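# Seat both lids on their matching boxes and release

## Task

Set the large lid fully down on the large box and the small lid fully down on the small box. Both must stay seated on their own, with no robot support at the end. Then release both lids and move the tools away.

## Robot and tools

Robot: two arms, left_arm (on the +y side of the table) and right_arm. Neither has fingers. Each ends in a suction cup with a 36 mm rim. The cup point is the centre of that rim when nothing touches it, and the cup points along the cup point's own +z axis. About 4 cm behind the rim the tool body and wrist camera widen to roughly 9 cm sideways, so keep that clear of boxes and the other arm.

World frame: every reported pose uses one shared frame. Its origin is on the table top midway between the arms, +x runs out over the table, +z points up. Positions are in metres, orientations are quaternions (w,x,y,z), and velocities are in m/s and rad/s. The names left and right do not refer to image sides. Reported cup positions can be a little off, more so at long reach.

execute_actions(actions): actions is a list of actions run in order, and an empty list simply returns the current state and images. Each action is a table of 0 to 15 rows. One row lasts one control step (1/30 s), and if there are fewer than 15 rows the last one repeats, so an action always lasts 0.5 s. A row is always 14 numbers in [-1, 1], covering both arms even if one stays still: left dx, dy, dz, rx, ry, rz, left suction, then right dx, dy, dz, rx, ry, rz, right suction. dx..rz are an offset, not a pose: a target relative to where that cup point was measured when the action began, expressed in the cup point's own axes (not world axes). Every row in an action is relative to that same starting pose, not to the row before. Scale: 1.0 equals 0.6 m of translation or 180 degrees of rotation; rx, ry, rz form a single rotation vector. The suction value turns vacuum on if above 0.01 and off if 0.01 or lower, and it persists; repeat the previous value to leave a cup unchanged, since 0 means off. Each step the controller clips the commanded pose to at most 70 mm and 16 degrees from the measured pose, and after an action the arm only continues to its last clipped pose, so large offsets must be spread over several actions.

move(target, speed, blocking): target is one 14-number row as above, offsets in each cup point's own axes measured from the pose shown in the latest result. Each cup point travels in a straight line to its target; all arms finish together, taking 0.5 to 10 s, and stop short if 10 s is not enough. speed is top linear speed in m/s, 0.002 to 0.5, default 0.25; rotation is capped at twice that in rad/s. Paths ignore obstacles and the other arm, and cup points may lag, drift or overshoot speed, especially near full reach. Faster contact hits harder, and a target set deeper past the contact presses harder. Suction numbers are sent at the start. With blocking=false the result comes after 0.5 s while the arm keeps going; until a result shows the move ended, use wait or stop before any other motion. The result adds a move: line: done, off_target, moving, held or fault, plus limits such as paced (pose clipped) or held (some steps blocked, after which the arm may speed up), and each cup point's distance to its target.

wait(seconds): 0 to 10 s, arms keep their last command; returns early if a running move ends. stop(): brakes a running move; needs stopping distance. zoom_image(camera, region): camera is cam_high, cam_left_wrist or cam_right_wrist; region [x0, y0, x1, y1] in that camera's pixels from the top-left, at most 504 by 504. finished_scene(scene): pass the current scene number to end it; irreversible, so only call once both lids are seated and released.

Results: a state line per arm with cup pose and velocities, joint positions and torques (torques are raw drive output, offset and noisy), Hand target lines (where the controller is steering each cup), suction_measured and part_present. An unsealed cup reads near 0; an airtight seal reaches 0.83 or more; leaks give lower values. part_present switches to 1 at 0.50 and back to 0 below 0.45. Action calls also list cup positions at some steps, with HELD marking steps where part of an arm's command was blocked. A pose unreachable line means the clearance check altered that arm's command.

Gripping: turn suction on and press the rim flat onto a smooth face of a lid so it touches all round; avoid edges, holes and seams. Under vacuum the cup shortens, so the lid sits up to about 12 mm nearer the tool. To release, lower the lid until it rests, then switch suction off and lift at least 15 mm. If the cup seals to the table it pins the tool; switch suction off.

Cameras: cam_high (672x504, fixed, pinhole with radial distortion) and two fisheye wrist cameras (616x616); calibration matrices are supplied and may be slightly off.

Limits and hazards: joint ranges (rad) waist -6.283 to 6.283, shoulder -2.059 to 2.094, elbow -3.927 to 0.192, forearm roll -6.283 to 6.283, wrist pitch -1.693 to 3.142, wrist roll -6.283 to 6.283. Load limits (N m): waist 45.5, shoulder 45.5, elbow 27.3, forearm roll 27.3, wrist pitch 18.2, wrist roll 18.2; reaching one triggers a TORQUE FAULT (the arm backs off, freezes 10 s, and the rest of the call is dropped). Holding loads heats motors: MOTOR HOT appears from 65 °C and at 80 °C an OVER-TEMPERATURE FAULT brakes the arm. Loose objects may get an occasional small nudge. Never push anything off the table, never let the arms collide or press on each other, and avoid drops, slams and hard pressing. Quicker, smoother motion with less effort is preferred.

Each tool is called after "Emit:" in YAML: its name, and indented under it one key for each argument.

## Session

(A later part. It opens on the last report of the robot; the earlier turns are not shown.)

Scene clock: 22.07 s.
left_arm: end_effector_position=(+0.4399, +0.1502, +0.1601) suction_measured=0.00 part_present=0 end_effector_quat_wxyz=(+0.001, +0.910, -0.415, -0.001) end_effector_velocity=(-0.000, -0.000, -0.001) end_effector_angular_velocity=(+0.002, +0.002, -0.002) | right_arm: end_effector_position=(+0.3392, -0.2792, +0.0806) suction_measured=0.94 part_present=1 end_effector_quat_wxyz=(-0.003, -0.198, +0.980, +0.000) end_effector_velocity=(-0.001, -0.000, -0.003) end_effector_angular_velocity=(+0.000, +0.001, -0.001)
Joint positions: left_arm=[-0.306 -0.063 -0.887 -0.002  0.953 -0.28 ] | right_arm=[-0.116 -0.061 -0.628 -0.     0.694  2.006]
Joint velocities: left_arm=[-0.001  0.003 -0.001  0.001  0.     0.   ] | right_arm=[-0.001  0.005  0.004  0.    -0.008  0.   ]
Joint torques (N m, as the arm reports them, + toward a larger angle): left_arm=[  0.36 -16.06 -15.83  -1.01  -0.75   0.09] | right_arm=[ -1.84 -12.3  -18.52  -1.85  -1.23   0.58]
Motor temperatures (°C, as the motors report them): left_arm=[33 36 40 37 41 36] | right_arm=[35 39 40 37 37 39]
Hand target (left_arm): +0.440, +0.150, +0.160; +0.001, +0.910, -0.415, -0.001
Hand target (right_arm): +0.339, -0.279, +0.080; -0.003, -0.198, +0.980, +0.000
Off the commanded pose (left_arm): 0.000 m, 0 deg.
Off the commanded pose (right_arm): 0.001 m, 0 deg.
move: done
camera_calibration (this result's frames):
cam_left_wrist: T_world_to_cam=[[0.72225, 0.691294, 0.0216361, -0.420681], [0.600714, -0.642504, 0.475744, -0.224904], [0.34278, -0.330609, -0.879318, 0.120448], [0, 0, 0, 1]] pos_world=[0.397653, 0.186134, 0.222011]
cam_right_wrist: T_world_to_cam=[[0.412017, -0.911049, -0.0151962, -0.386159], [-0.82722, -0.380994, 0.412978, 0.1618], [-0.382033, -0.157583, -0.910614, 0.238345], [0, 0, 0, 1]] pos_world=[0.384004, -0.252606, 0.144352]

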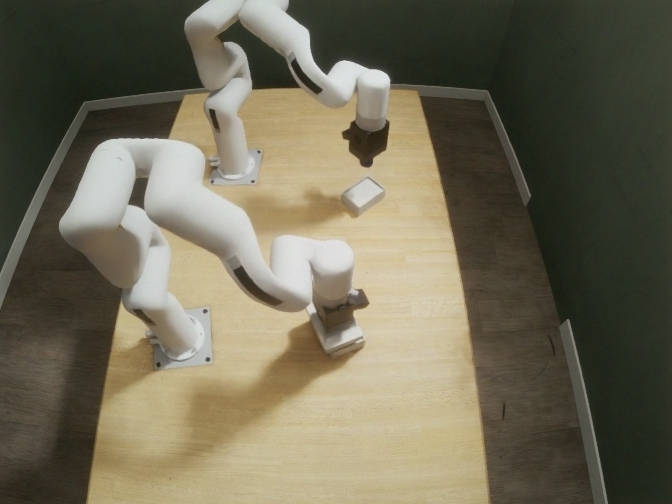

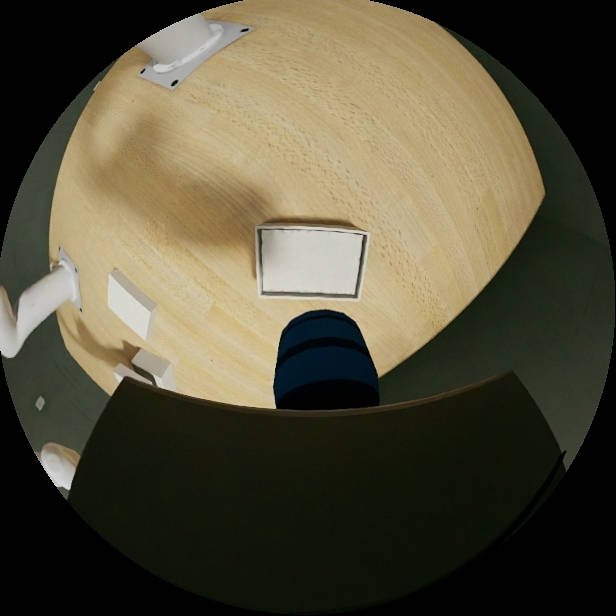

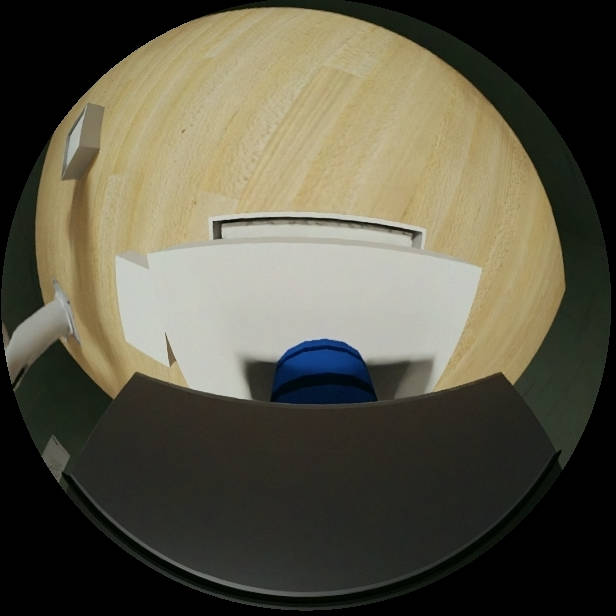

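Emit:
move:
  target: [0,0,0,0,0,0,0,-0.025,-0.0008,0.015,0,0,0.0017,1]
  speed: 0.05

Emit:
move:
  target: [0,0,0,0,0,0,0,0,0,0.03,0,0,0,1]
  speed: 0.012

Emit:
zoom_image:
  camera: "cam_high"
  region: [290, 280, 390, 370]

Scene clock: 23.90 s.
left_arm: end_effector_position=(+0.4399, +0.1502, +0.1601) suction_measured=0.00 part_present=0 end_effector_quat_wxyz=(+0.001, +0.910, -0.415, -0.001) end_effector_velocity=(-0.001, -0.000, -0.000) end_effector_angular_velocity=(-0.001, +0.001, -0.001) | right_arm: end_effector_position=(+0.3531, -0.2740, +0.0717) suction_measured=0.94 part_present=1 end_effector_quat_wxyz=(-0.003, -0.195, +0.981, +0.000) end_effector_velocity=(+0.002, +0.001, -0.001) end_effector_angular_velocity=(+0.000, -0.001, -0.001)
Joint positions: left_arm=[-0.306 -0.063 -0.887 -0.002  0.953 -0.28 ] | right_arm=[-0.104  0.005 -0.672  0.     0.673  2.023]
Joint velocities: left_arm=[-0.001  0.     0.001 -0.001  0.     0.001] | right_arm=[ 0.002  0.006 -0.005  0.001 -0.002  0.002]
Joint torques (N m, as the arm reports them, + toward a larger angle): left_arm=[  0.52 -16.51 -15.7   -0.93  -0.81  -0.28] | right_arm=[ -1.64 -13.2  -18.22  -1.83  -1.32   0.57]
Motor temperatures (°C, as the motors report them): left_arm=[33 36 40 37 41 36] | right_arm=[35 39 40 37 37 39]
Hand target (left_arm): +0.440, +0.150, +0.160; +0.001, +0.910, -0.415, -0.001
Hand target (right_arm): +0.353, -0.274, +0.072; -0.003, -0.195, +0.981, +0.000
Off the commanded pose (left_arm): 0.000 m, 0 deg.
Off the commanded pose (right_arm): 0.000 m, 0 deg.
move: done
camera_calibration (this result's frames):
cam_left_wrist: T_world_to_cam=[[0.72225, 0.691294, 0.0216362, -0.420681], [0.600714, -0.642504, 0.475744, -0.224904], [0.34278, -0.330609, -0.879318, 0.120448], [0, 0, 0, 1]] pos_world=[0.397653, 0.186133, 0.222011]
cam_right_wrist: T_world_to_cam=[[0.407178, -0.913224, -0.0150763, -0.3861], [-0.82927, -0.376563, 0.412931, 0.180901], [-0.382776, -0.155634, -0.910637, 0.237178], [0, 0, 0, 1]] pos_world=[0.398013, -0.247562, 0.135463]

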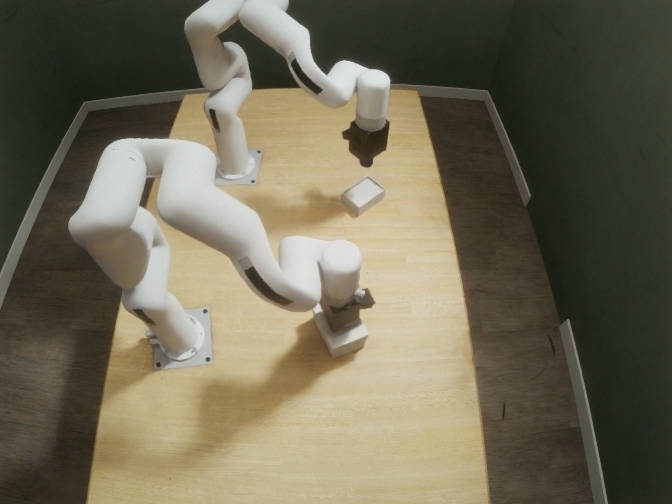

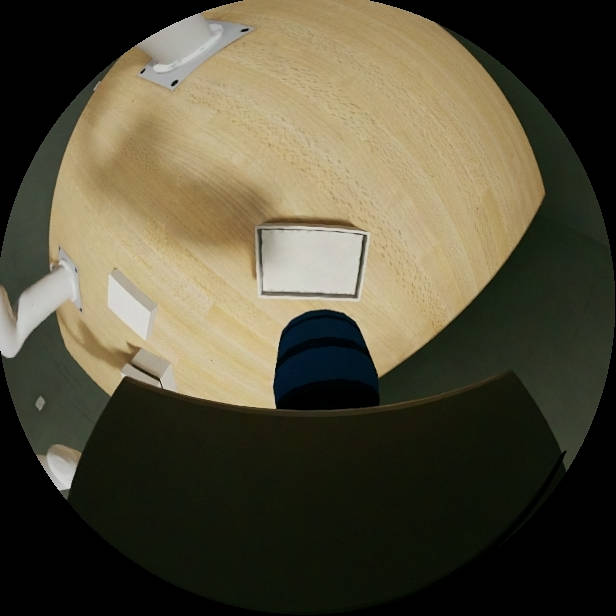

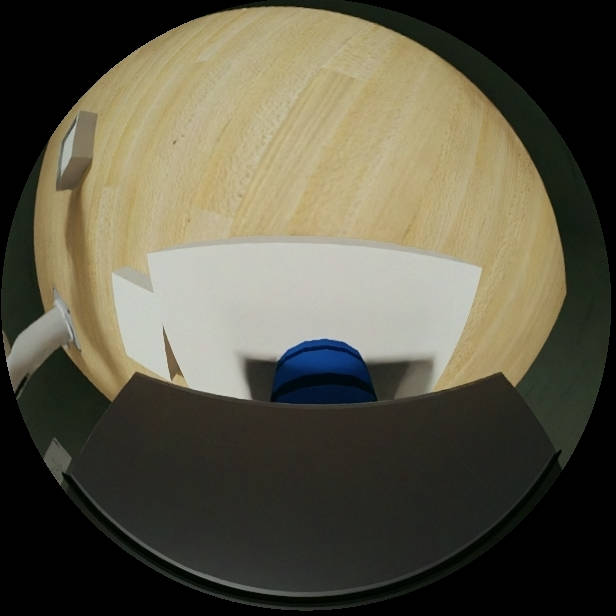

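Scene clock: 25.63 s.
left_arm: end_effector_position=(+0.4399, +0.1502, +0.1601) suction_measured=0.00 part_present=0 end_effector_quat_wxyz=(+0.001, +0.910, -0.415, -0.001) end_effector_velocity=(-0.000, +0.000, -0.000) end_effector_angular_velocity=(+0.001, +0.001, +0.001) | right_arm: end_effector_position=(+0.3530, -0.2740, +0.0539) suction_measured=0.94 part_present=1 end_effector_quat_wxyz=(-0.003, -0.195, +0.981, +0.000) end_effector_velocity=(+0.000, +0.000, -0.003) end_effector_angular_velocity=(+0.000, -0.001, +0.000)
Joint positions: left_arm=[-0.306 -0.063 -0.887 -0.002  0.953 -0.28 ] | right_arm=[-0.104  0.05  -0.661 -0.     0.617  2.023]
Joint velocities: left_arm=[ 0.    -0.     0.001  0.     0.    -0.001] | right_arm=[ 0.     0.007  0.001  0.001 -0.01  -0.   ]
Joint torques (N m, as the arm reports them, + toward a larger angle): left_arm=[  0.31 -16.03 -15.75  -1.15  -0.92   0.13] | right_arm=[ -1.63 -13.62 -17.59  -1.84  -1.35   0.62]
Motor temperatures (°C, as the motors report them): left_arm=[33 36 40 37 41 36] | right_arm=[35 39 40 37 37 39]
Hand target (left_arm): +0.440, +0.150, +0.160; +0.001, +0.910, -0.415, -0.001
Hand target (right_arm): +0.353, -0.274, +0.054; -0.003, -0.195, +0.981, +0.000
Off the commanded pose (left_arm): 0.000 m, 0 deg.
Off the commanded pose (right_arm): 0.000 m, 0 deg.
move: done
camera_calibration (this result's frames):
cam_left_wrist: T_world_to_cam=[[0.72225, 0.691294, 0.0216362, -0.420681], [0.600714, -0.642504, 0.475744, -0.224904], [0.34278, -0.330609, -0.879318, 0.120448], [0, 0, 0, 1]] pos_world=[0.397653, 0.186133, 0.22201]
cam_right_wrist: T_world_to_cam=[[0.407169, -0.913228, -0.0151097, -0.38634], [-0.829223, -0.376549, 0.413037, 0.18815], [-0.382887, -0.155646, -0.910589, 0.220991], [0, 0, 0, 1]] pos_world=[0.397938, -0.247572, 0.117682]

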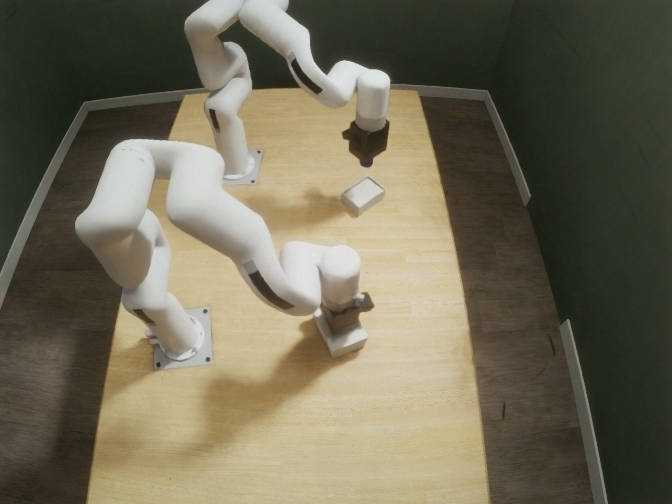

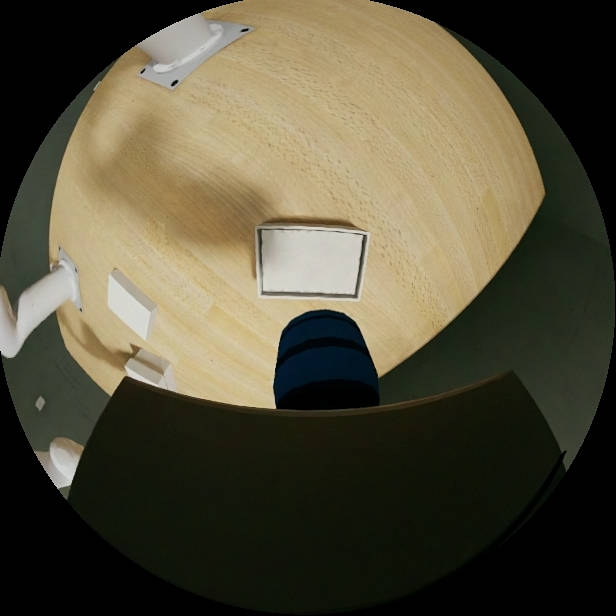

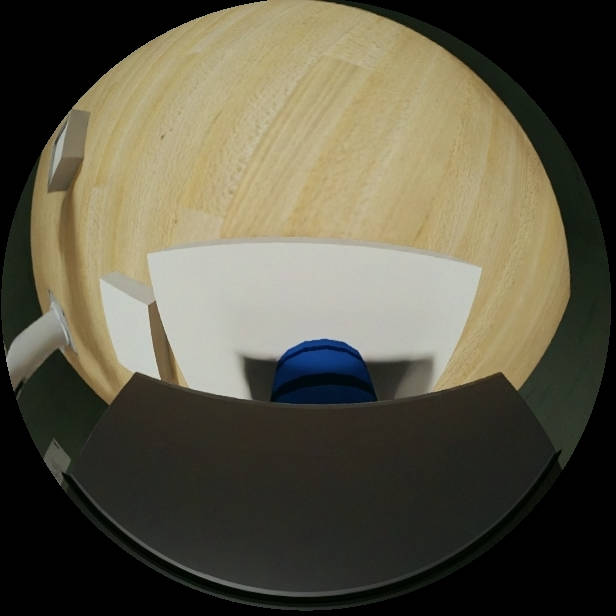

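Region (290, 280, 390, 370) of cam_high's 672x504 image, scaled by 5.040, with more detail than that image has; it fills the top 454 rows of this view, and the rest is white.

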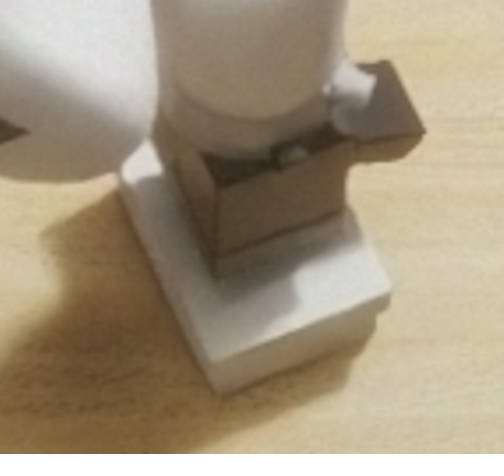

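It's going in smoothly. Continue down.

Emit:
move:
  target: [0,0,0,0,0,0,0,0,0,0.0235,0,0,0,1]
  speed: 0.012

Scene clock: 27.17 s.
left_arm: end_effector_position=(+0.4399, +0.1502, +0.1601) suction_measured=0.00 part_present=0 end_effector_quat_wxyz=(+0.001, +0.910, -0.415, -0.001) end_effector_velocity=(-0.001, -0.001, -0.002) end_effector_angular_velocity=(+0.001, +0.005, -0.002) | right_arm: end_effector_position=(+0.3529, -0.2740, +0.0400) suction_measured=0.94 part_present=1 end_effector_quat_wxyz=(-0.003, -0.195, +0.981, +0.000) end_effector_velocity=(+0.001, -0.000, -0.002) end_effector_angular_velocity=(-0.000, -0.003, -0.002)
Joint positions: left_arm=[-0.306 -0.063 -0.887 -0.002  0.953 -0.28 ] | right_arm=[-0.104  0.088 -0.655 -0.     0.573  2.023]
Joint velocities: left_arm=[-0.002  0.003  0.002 -0.     0.001  0.   ] | right_arm=[-0.001  0.006  0.    -0.001 -0.009  0.001]
Joint torques (N m, as the arm reports them, + toward a larger angle): left_arm=[  0.2  -16.06 -15.56  -0.8   -0.59   0.06] | right_arm=[ -1.71 -13.76 -17.05  -1.81  -1.29   0.62]
Motor temperatures (°C, as the motors report them): left_arm=[33 36 41 37 41 36] | right_arm=[35 39 40 37 37 39]
Hand target (left_arm): +0.440, +0.150, +0.160; +0.001, +0.910, -0.415, -0.001
Hand target (right_arm): +0.353, -0.274, +0.040; -0.003, -0.195, +0.981, +0.000
Off the commanded pose (left_arm): 0.000 m, 0 deg.
Off the commanded pose (right_arm): 0.000 m, 0 deg.
move: done
camera_calibration (this result's frames):
cam_left_wrist: T_world_to_cam=[[0.72225, 0.691294, 0.0216362, -0.420681], [0.600714, -0.642503, 0.475744, -0.224904], [0.34278, -0.330609, -0.879318, 0.120448], [0, 0, 0, 1]] pos_world=[0.397653, 0.186133, 0.222011]
cam_right_wrist: T_world_to_cam=[[0.407161, -0.913231, -0.0151435, -0.386524], [-0.829178, -0.376537, 0.413139, 0.193801], [-0.382993, -0.155658, -0.910542, 0.208355], [0, 0, 0, 1]] pos_world=[0.397872, -0.247581, 0.103796]

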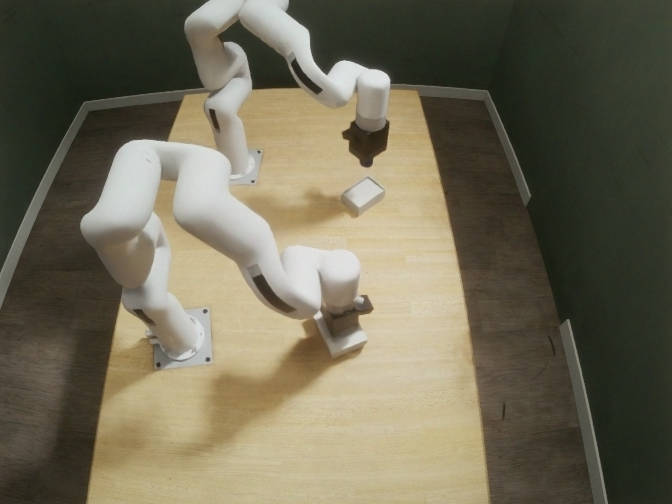

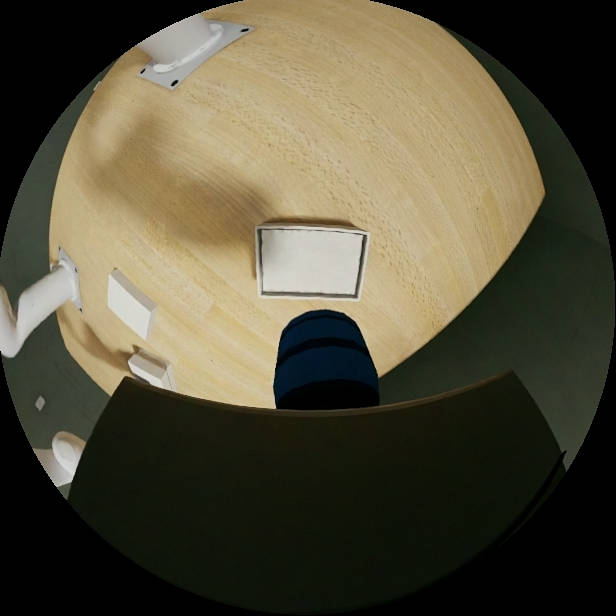

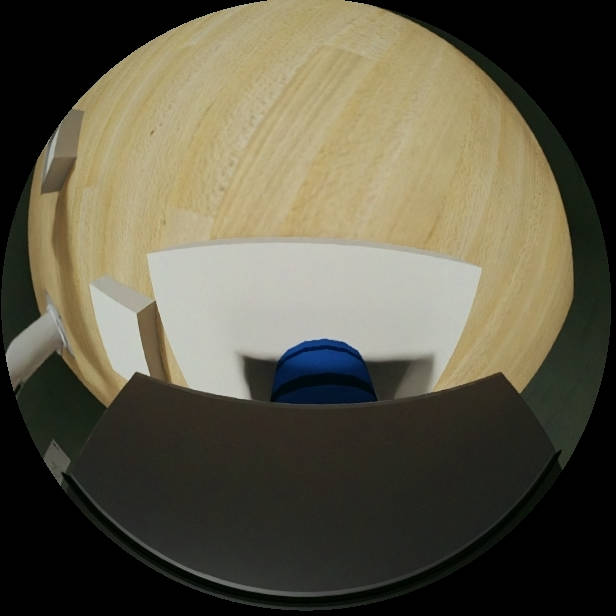

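Emit:
move:
  target: [0,0,0,0,0,0,0,0,0,0.004,0,0,0,1]
  speed: 0.005

Scene clock: 27.93 s.
left_arm: end_effector_position=(+0.4399, +0.1502, +0.1601) suction_measured=0.00 part_present=0 end_effector_quat_wxyz=(+0.001, +0.910, -0.415, -0.001) end_effector_velocity=(+0.000, +0.000, -0.000) end_effector_angular_velocity=(-0.000, +0.000, +0.003) | right_arm: end_effector_position=(+0.3530, -0.2740, +0.0378) suction_measured=0.94 part_present=1 end_effector_quat_wxyz=(-0.003, -0.195, +0.981, +0.000) end_effector_velocity=(+0.001, -0.000, +0.000) end_effector_angular_velocity=(-0.000, -0.004, +0.001)
Joint positions: left_arm=[-0.306 -0.063 -0.887 -0.002  0.953 -0.28 ] | right_arm=[-0.104  0.094 -0.654 -0.     0.566  2.023]
Joint velocities: left_arm=[ 0.     0.002 -0.001 -0.     0.    -0.003] | right_arm=[-0.     0.001 -0.001 -0.001 -0.004 -0.001]
Joint torques (N m, as the arm reports them, + toward a larger angle): left_arm=[  0.26 -16.47 -15.75  -0.91  -0.62  -0.2 ] | right_arm=[ -1.77 -13.67 -16.83  -1.82  -1.34   0.56]
Motor temperatures (°C, as the motors report them): left_arm=[33 36 41 37 41 36] | right_arm=[35 39 40 37 37 39]
Hand target (left_arm): +0.440, +0.150, +0.160; +0.001, +0.910, -0.415, -0.001
Hand target (right_arm): +0.353, -0.274, +0.038; -0.003, -0.195, +0.981, +0.000
Off the commanded pose (left_arm): 0.000 m, 0 deg.
Off the commanded pose (right_arm): 0.000 m, 0 deg.
move: done
camera_calibration (this result's frames):
cam_left_wrist: T_world_to_cam=[[0.72225, 0.691294, 0.0216362, -0.420681], [0.600714, -0.642504, 0.475744, -0.224904], [0.34278, -0.330609, -0.879318, 0.120448], [0, 0, 0, 1]] pos_world=[0.397653, 0.186134, 0.222011]
cam_right_wrist: T_world_to_cam=[[0.407163, -0.913231, -0.0150937, -0.386577], [-0.829233, -0.376539, 0.413027, 0.194797], [-0.382872, -0.155653, -0.910594, 0.20627], [0, 0, 0, 1]] pos_world=[0.397907, -0.247579, 0.101536]

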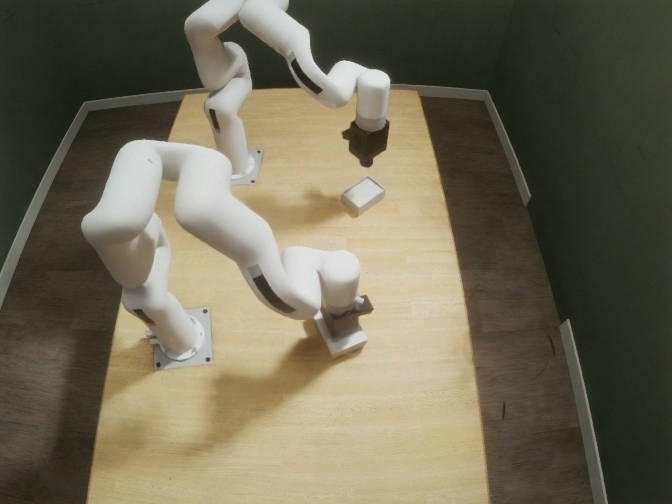

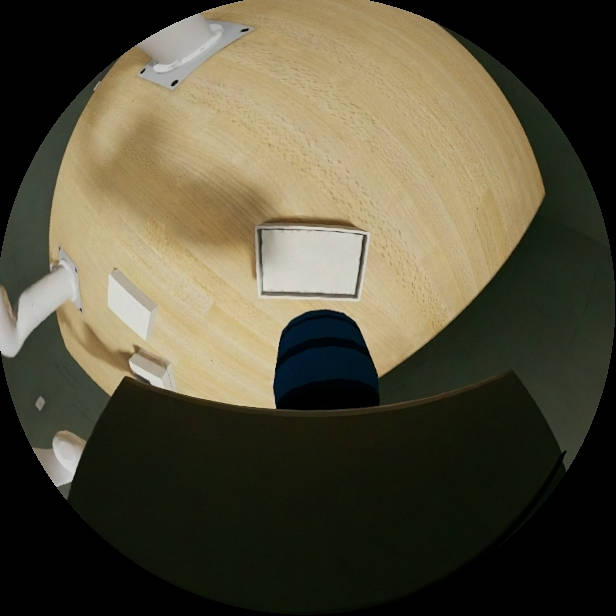

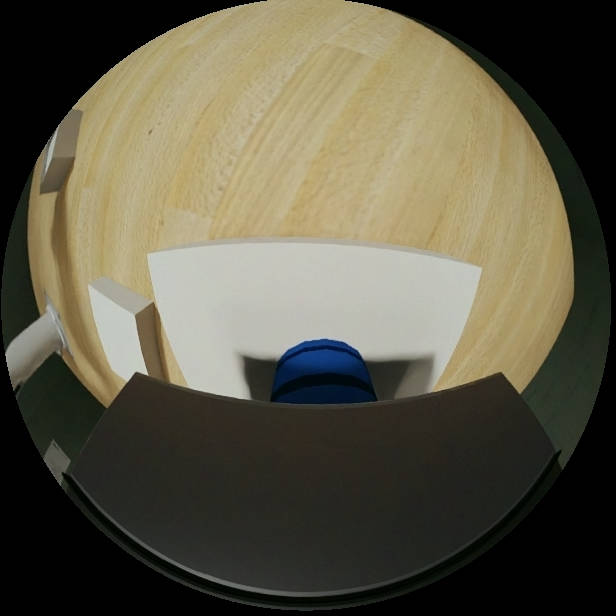

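Emit:
move:
  target: [-0.002,0.307,0,0,0,0.211,0,0,0,0.002,0,0,0,0]
  speed: 0.3

Scene clock: 29.83 s.
left_arm: end_effector_position=(+0.3002, +0.0305, +0.1603) suction_measured=0.00 part_present=0 end_effector_quat_wxyz=(+0.001, +0.726, -0.688, -0.001) end_effector_velocity=(-0.001, -0.002, +0.001) end_effector_angular_velocity=(-0.002, -0.002, -0.007) | right_arm: end_effector_position=(+0.3533, -0.2740, +0.0370) suction_measured=0.00 part_present=0 end_effector_quat_wxyz=(-0.002, -0.195, +0.981, +0.000) end_effector_velocity=(+0.000, -0.000, +0.000) end_effector_angular_velocity=(-0.001, -0.001, +0.002)
Joint positions: left_arm=[-0.742 -0.249 -0.697 -0.002  0.948 -0.054] | right_arm=[-0.104  0.097 -0.654 -0.     0.562  2.023]
Joint velocities: left_arm=[-0.007 -0.001 -0.002  0.    -0.     0.   ] | right_arm=[-0.     0.    -0.    -0.002 -0.001 -0.   ]
Joint torques (N m, as the arm reports them, + toward a larger angle): left_arm=[  0.46 -12.27 -15.74  -1.09  -0.67   0.2 ] | right_arm=[-1.62 -5.56 -8.78 -1.87 -1.01  0.56]
Motor temperatures (°C, as the motors report them): left_arm=[33 36 41 37 41 36] | right_arm=[35 39 40 37 37 39]
Hand target (left_arm): +0.300, +0.030, +0.160; +0.001, +0.726, -0.688, -0.001
Hand target (right_arm): +0.353, -0.274, +0.037; -0.003, -0.195, +0.981, +0.000
Off the commanded pose (left_arm): 0.000 m, 0 deg.
Off the commanded pose (right_arm): 0.001 m, 0 deg.
move: done
camera_calibration (this result's frames):
cam_left_wrist: T_world_to_cam=[[0.994614, 0.101356, 0.0216873, -0.300819], [0.0788555, -0.875734, 0.476311, -0.0543491], [0.0672691, -0.472035, -0.879009, 0.215908], [0, 0, 0, 1]] pos_world=[0.28896, 0.0848106, 0.222196]
cam_right_wrist: T_world_to_cam=[[0.40718, -0.913229, -0.0147306, -0.386729], [-0.829655, -0.376565, 0.412154, 0.195576], [-0.381938, -0.155599, -0.910995, 0.20542], [0, 0, 0, 1]] pos_world=[0.398187, -0.247562, 0.100833]

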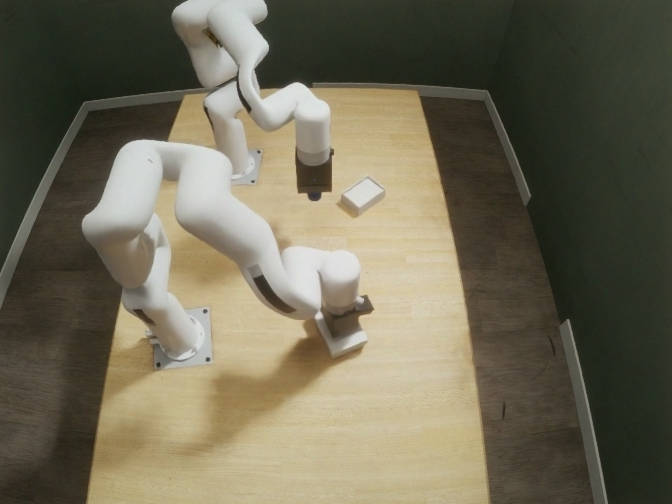

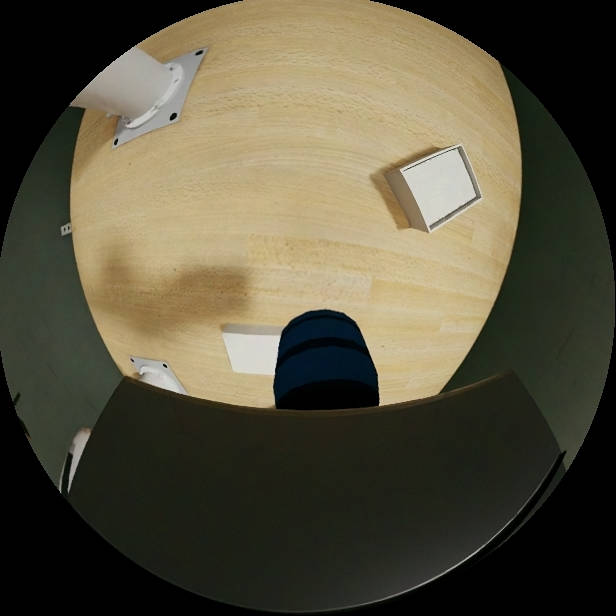

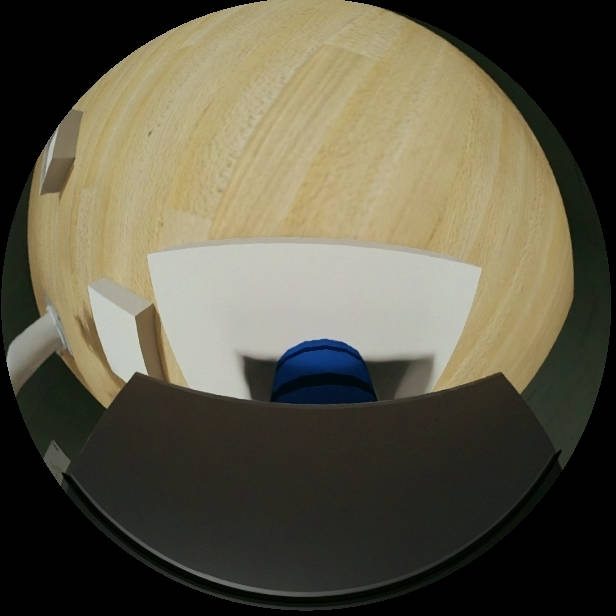

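Emit:
move:
  target: [0,0,0,0,0,0,0,0,0,-0.08,0,0,0,0]
  speed: 0.12

Emit:
move:
  target: [0.246,0.1,0.1,0,0,0,0,0.288,-0.26,-0.1,0,0,0,0]
  speed: 0.25

Emit:
zoom_image:
  camera: "cam_left_wrist"
  region: [210, 200, 410, 340]

Scene clock: 31.07 s.
left_arm: end_effector_position=(+0.3002, +0.0305, +0.1603) suction_measured=0.00 part_present=0 end_effector_quat_wxyz=(+0.001, +0.726, -0.688, -0.001) end_effector_velocity=(-0.000, +0.000, -0.000) end_effector_angular_velocity=(+0.001, -0.001, -0.003) | right_arm: end_effector_position=(+0.3531, -0.2739, +0.0845) suction_measured=0.00 part_present=0 end_effector_quat_wxyz=(-0.003, -0.195, +0.981, +0.000) end_effector_velocity=(+0.001, +0.000, +0.003) end_effector_angular_velocity=(+0.001, -0.004, -0.001)
Joint positions: left_arm=[-0.742 -0.249 -0.697 -0.002  0.948 -0.054] | right_arm=[-0.104 -0.026 -0.682  0.     0.713  2.023]
Joint velocities: left_arm=[-0.001  0.     0.001  0.001 -0.001  0.001] | right_arm=[-0.    -0.006 -0.003  0.002  0.006  0.   ]
Joint torques (N m, as the arm reports them, + toward a larger angle): left_arm=[  0.49 -12.81 -15.73  -1.05  -0.56  -0.08] | right_arm=[ -1.57 -12.77 -18.44  -1.86  -1.3    0.51]
Motor temperatures (°C, as the motors report them): left_arm=[33 36 41 37 41 36] | right_arm=[35 39 40 37 37 39]
Hand target (left_arm): +0.300, +0.030, +0.160; +0.001, +0.726, -0.688, -0.001
Hand target (right_arm): +0.353, -0.274, +0.085; -0.002, -0.195, +0.981, +0.000
Off the commanded pose (left_arm): 0.000 m, 0 deg.
Off the commanded pose (right_arm): 0.001 m, 0 deg.
move: done
camera_calibration (this result's frames):
cam_left_wrist: T_world_to_cam=[[0.994614, 0.101353, 0.0216872, -0.300818], [0.0788529, -0.875734, 0.476311, -0.054349], [0.0672677, -0.472036, -0.879009, 0.215908], [0, 0, 0, 1]] pos_world=[0.28896, 0.0848098, 0.222196]
cam_right_wrist: T_world_to_cam=[[0.40718, -0.913224, -0.0150414, -0.385929], [-0.829318, -0.376568, 0.412829, 0.175695], [-0.382669, -0.155622, -0.910684, 0.248825], [0, 0, 0, 1]] pos_world=[0.398067, -0.247556, 0.148264]

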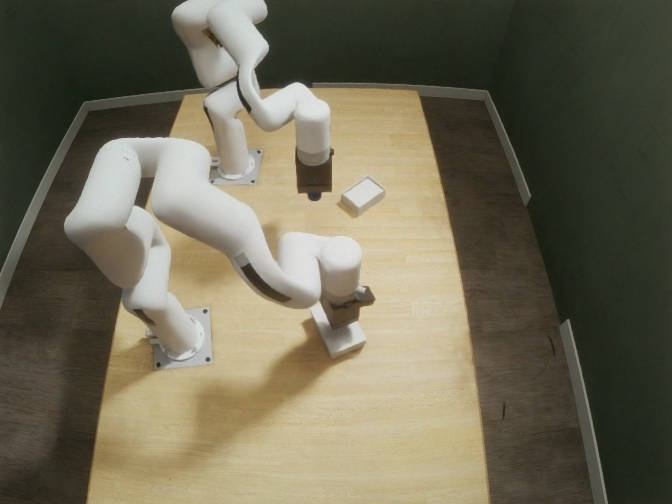

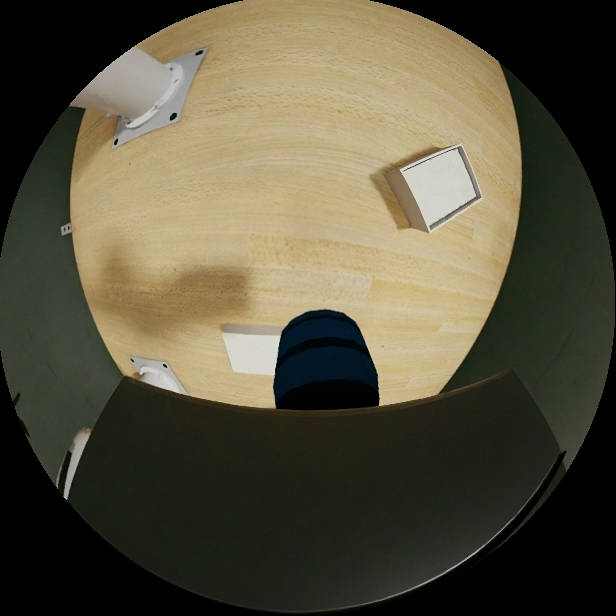

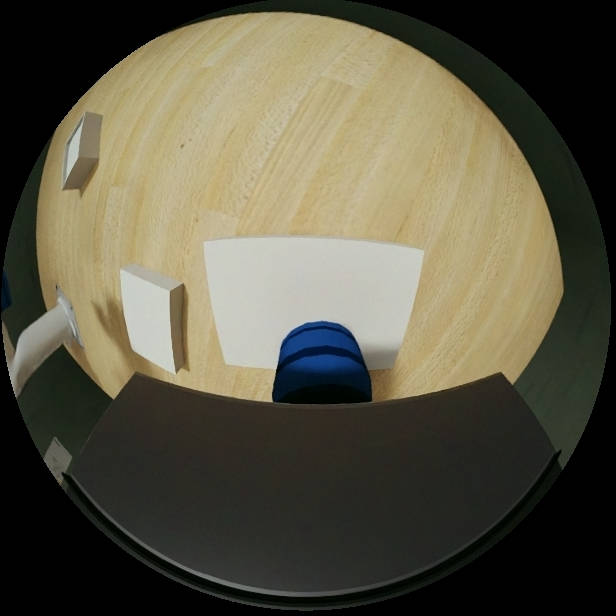

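Scene clock: 32.63 s.
left_arm: end_effector_position=(+0.2483, -0.1199, +0.1002) suction_measured=0.00 part_present=0 end_effector_quat_wxyz=(+0.000, +0.726, -0.688, -0.001) end_effector_velocity=(-0.001, -0.001, -0.001) end_effector_angular_velocity=(+0.003, -0.000, -0.002) | right_arm: end_effector_position=(+0.2534, -0.4827, +0.1443) suction_measured=0.00 part_present=0 end_effector_quat_wxyz=(-0.002, -0.195, +0.981, +0.002) end_effector_velocity=(-0.000, -0.002, +0.001) end_effector_angular_velocity=(+0.001, -0.001, -0.000)
Joint positions: left_arm=[-1.05   0.154 -0.958 -0.002  0.806 -0.362] | right_arm=[-0.714 -0.315 -0.588  0.     0.908  1.413]
Joint velocities: left_arm=[-0.004  0.006 -0.004  0.002  0.001 -0.003] | right_arm=[-0.007  0.001 -0.005  0.002  0.003 -0.008]
Joint torques (N m, as the arm reports them, + toward a larger angle): left_arm=[  0.8  -19.39 -14.8   -0.95  -0.8   -0.23] | right_arm=[ -1.65  -9.26 -20.26  -1.98  -1.33   0.61]
Motor temperatures (°C, as the motors report them): left_arm=[33 36 41 37 41 36] | right_arm=[35 38 40 37 37 39]
Hand target (left_arm): +0.248, -0.120, +0.100; +0.000, +0.726, -0.688, -0.001
Hand target (right_arm): +0.253, -0.483, +0.144; -0.002, -0.195, +0.981, +0.002
Off the commanded pose (left_arm): 0.000 m, 0 deg.
Off the commanded pose (right_arm): 0.002 m, 0 deg.
move: done
camera_calibration (this result's frames):
cam_left_wrist: T_world_to_cam=[[0.994557, 0.101775, 0.0223295, -0.232623], [0.0789599, -0.875996, 0.475812, -0.153269], [0.0679865, -0.471459, -0.879264, 0.0955061], [0, 0, 0, 1]] pos_world=[0.236966, -0.0655606, 0.162097]
cam_right_wrist: T_world_to_cam=[[0.407465, -0.913044, -0.0179822, -0.53466], [-0.829505, -0.378277, 0.410886, -0.010835], [-0.381959, -0.152506, -0.911509, 0.234059], [0, 0, 0, 1]] pos_world=[0.298269, -0.456571, 0.208184]

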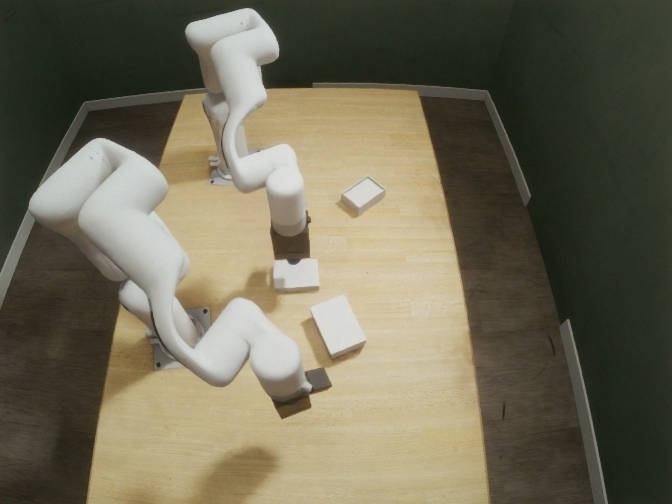

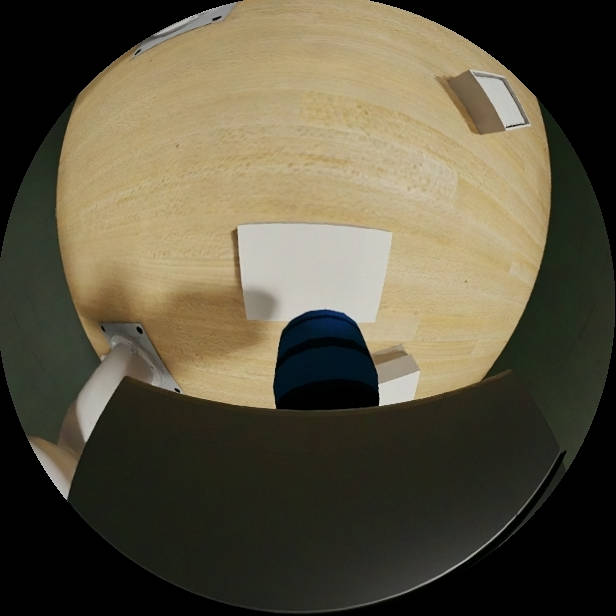

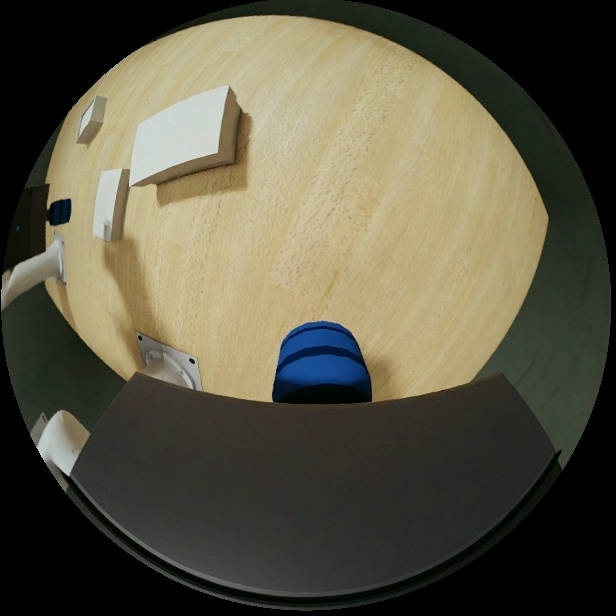

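Region (210, 200, 410, 340) of cam_left_wrist's 616x616 image, scaled by 2.520, with more detail than that image has; it fills the top 353 rows of this view, and the rest is white.

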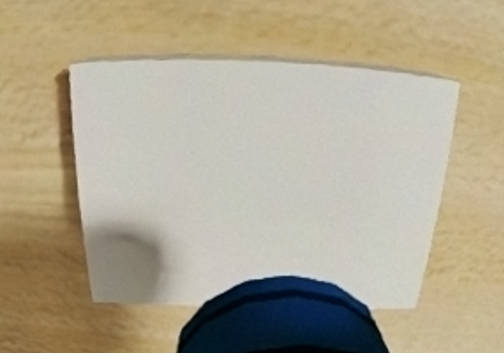

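Emit:
move:
  target: [-0.0033,-0.0028,0.1,0,0,-0.0033,0,0,0,0,0,0,0,0]
  speed: 0.15

Emit:
zoom_image:
  camera: "cam_left_wrist"
  region: [170, 210, 470, 390]

Emit:
move:
  target: [0,0,0.0285,0,0,0,1,0,0,0,0,0,0,0]
  speed: 0.015

Scene clock: 34.17 s.
left_arm: end_effector_position=(+0.2500, -0.1179, +0.0406) suction_measured=0.00 part_present=0 end_effector_quat_wxyz=(+0.000, +0.730, -0.684, -0.001) end_effector_velocity=(-0.000, +0.001, -0.003) end_effector_angular_velocity=(+0.002, +0.001, -0.000) | right_arm: end_effector_position=(+0.2534, -0.4828, +0.1443) suction_measured=0.00 part_present=0 end_effector_quat_wxyz=(-0.002, -0.195, +0.981, +0.002) end_effector_velocity=(-0.000, +0.000, -0.000) end_effector_angular_velocity=(+0.001, +0.000, +0.001)
Joint positions: left_arm=[-1.045  0.274 -0.917 -0.002  0.644 -0.367] | right_arm=[-0.714 -0.315 -0.588  0.     0.908  1.413]
Joint velocities: left_arm=[ 0.     0.007  0.001 -0.    -0.005  0.001] | right_arm=[ 0.     0.     0.     0.001  0.    -0.001]
Joint torques (N m, as the arm reports them, + toward a larger angle): left_arm=[  0.29 -20.31 -14.12  -0.89  -0.85   0.01] | right_arm=[ -1.67  -9.52 -20.24  -1.82  -1.36   0.54]
Motor temperatures (°C, as the motors report them): left_arm=[33 36 41 37 41 36] | right_arm=[35 38 40 37 37 39]
Hand target (left_arm): +0.250, -0.118, +0.040; +0.000, +0.730, -0.684, -0.001
Hand target (right_arm): +0.253, -0.483, +0.144; -0.002, -0.195, +0.981, +0.002
Off the commanded pose (left_arm): 0.000 m, 0 deg.
Off the commanded pose (right_arm): 0.000 m, 0 deg.
move: done
camera_calibration (this result's frames):
cam_left_wrist: T_world_to_cam=[[0.993417, 0.11226, 0.022791, -0.231662], [0.0879384, -0.874883, 0.476284, -0.125454], [0.0734071, -0.471144, -0.878996, 0.0425953], [0, 0, 0, 1]] pos_world=[0.238042, -0.063683, 0.102473]
cam_right_wrist: T_world_to_cam=[[0.407463, -0.913044, -0.017981, -0.534662], [-0.829507, -0.378275, 0.410885, -0.0108343], [-0.381958, -0.152505, -0.91151, 0.23406], [0, 0, 0, 1]] pos_world=[0.298269, -0.456573, 0.208185]

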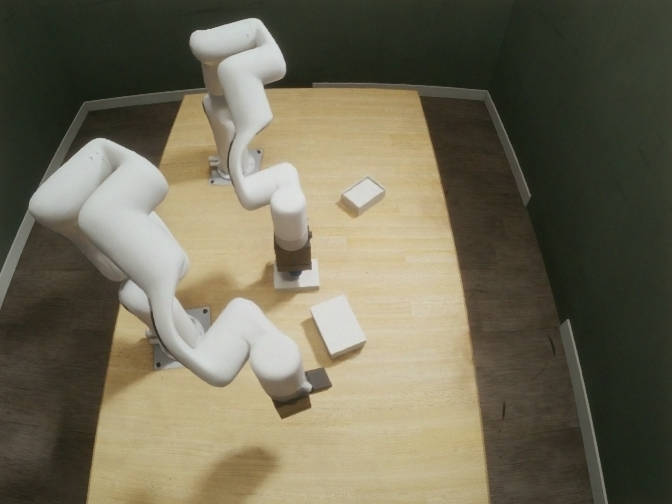

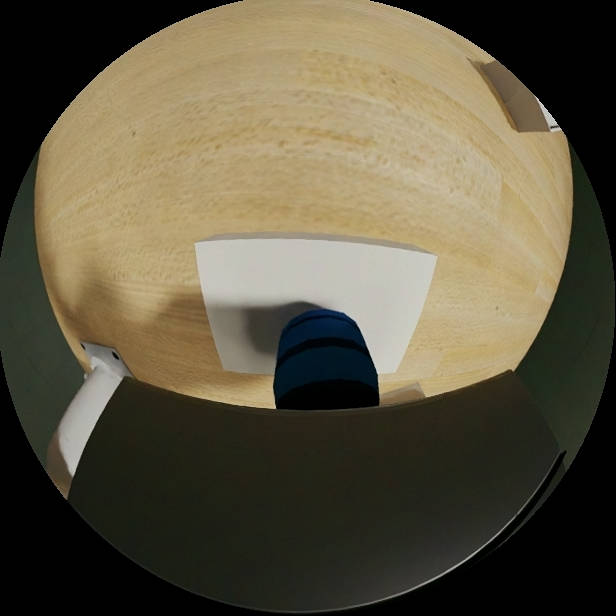

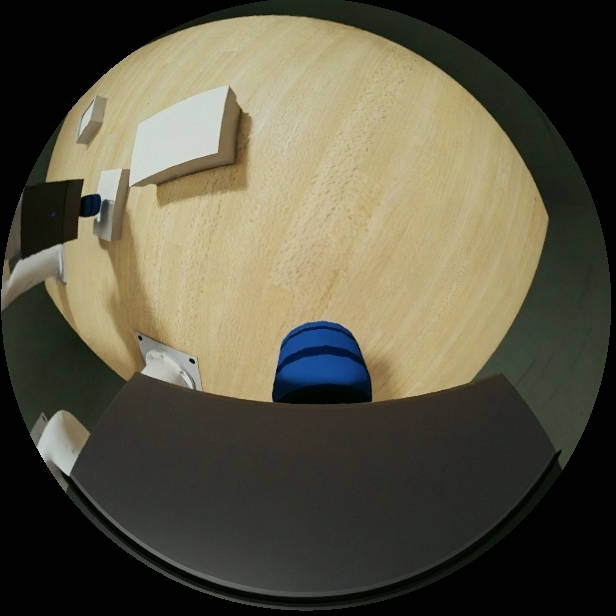

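Region (170, 210, 470, 390) of cam_left_wrist's 616x616 image, scaled by 1.680, with more detail than that image has; it fills the top 302 rows of this view, and the rest is white.

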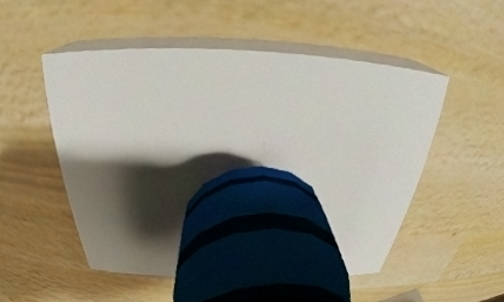

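Scene clock: 35.57 s.
left_arm: end_effector_position=(+0.2500, -0.1178, +0.0236) suction_measured=0.75 part_present=1 end_effector_quat_wxyz=(+0.000, +0.730, -0.684, -0.001) end_effector_velocity=(+0.000, -0.000, -0.002) end_effector_angular_velocity=(-0.001, -0.000, +0.001) | right_arm: end_effector_position=(+0.2534, -0.4828, +0.1443) suction_measured=0.00 part_present=0 end_effector_quat_wxyz=(-0.002, -0.195, +0.981, +0.002) end_effector_velocity=(+0.000, -0.000, +0.000) end_effector_angular_velocity=(-0.001, -0.000, +0.000)
Joint positions: left_arm=[-1.045  0.314 -0.912 -0.002  0.599 -0.367] | right_arm=[-0.714 -0.315 -0.588  0.     0.908  1.413]
Joint velocities: left_arm=[ 0.     0.004 -0.    -0.001 -0.006 -0.   ] | right_arm=[-0.     0.    -0.001 -0.001  0.     0.   ]
Joint torques (N m, as the arm reports them, + toward a larger angle): left_arm=[  0.56 -20.61 -13.42  -1.01  -0.82  -0.11] | right_arm=[ -1.69  -9.41 -20.21  -1.79  -1.32   0.52]
Motor temperatures (°C, as the motors report them): left_arm=[33 36 41 37 41 36] | right_arm=[35 38 41 37 37 39]
Hand target (left_arm): +0.250, -0.118, +0.023; +0.000, +0.730, -0.684, -0.001
Hand target (right_arm): +0.253, -0.483, +0.144; -0.002, -0.195, +0.981, +0.002
Off the commanded pose (left_arm): 0.000 m, 0 deg.
Off the commanded pose (right_arm): 0.000 m, 0 deg.
move: done
camera_calibration (this result's frames):
cam_left_wrist: T_world_to_cam=[[0.993412, 0.112305, 0.0228122, -0.231267], [0.0879777, -0.874945, 0.476164, -0.117344], [0.0734349, -0.47102, -0.879061, 0.0277255], [0, 0, 0, 1]] pos_world=[0.238031, -0.063638, 0.0855231]
cam_right_wrist: T_world_to_cam=[[0.407463, -0.913044, -0.0179811, -0.534662], [-0.829507, -0.378275, 0.410885, -0.0108343], [-0.381958, -0.152505, -0.91151, 0.23406], [0, 0, 0, 1]] pos_world=[0.298269, -0.456573, 0.208185]

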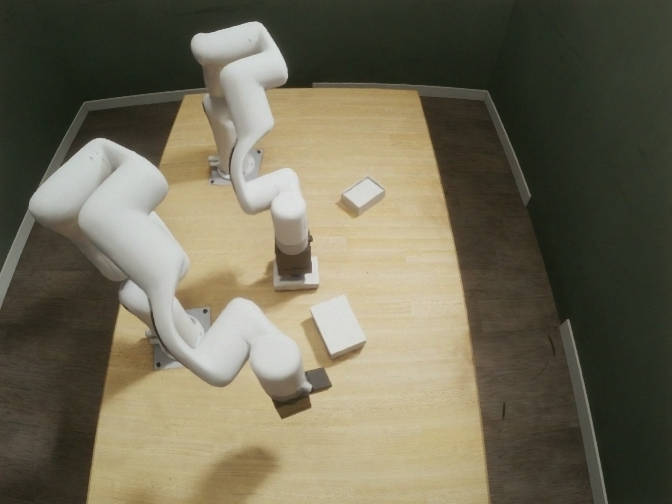

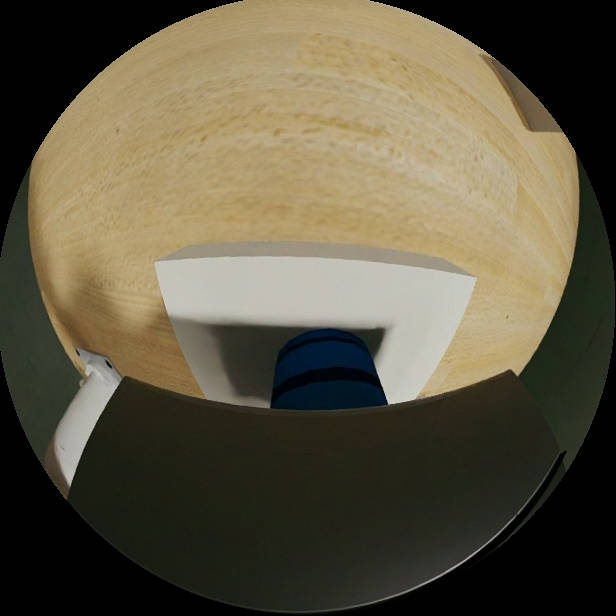

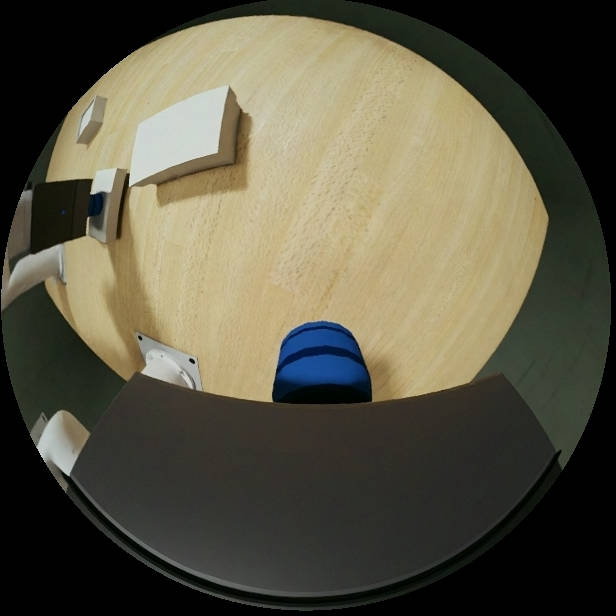

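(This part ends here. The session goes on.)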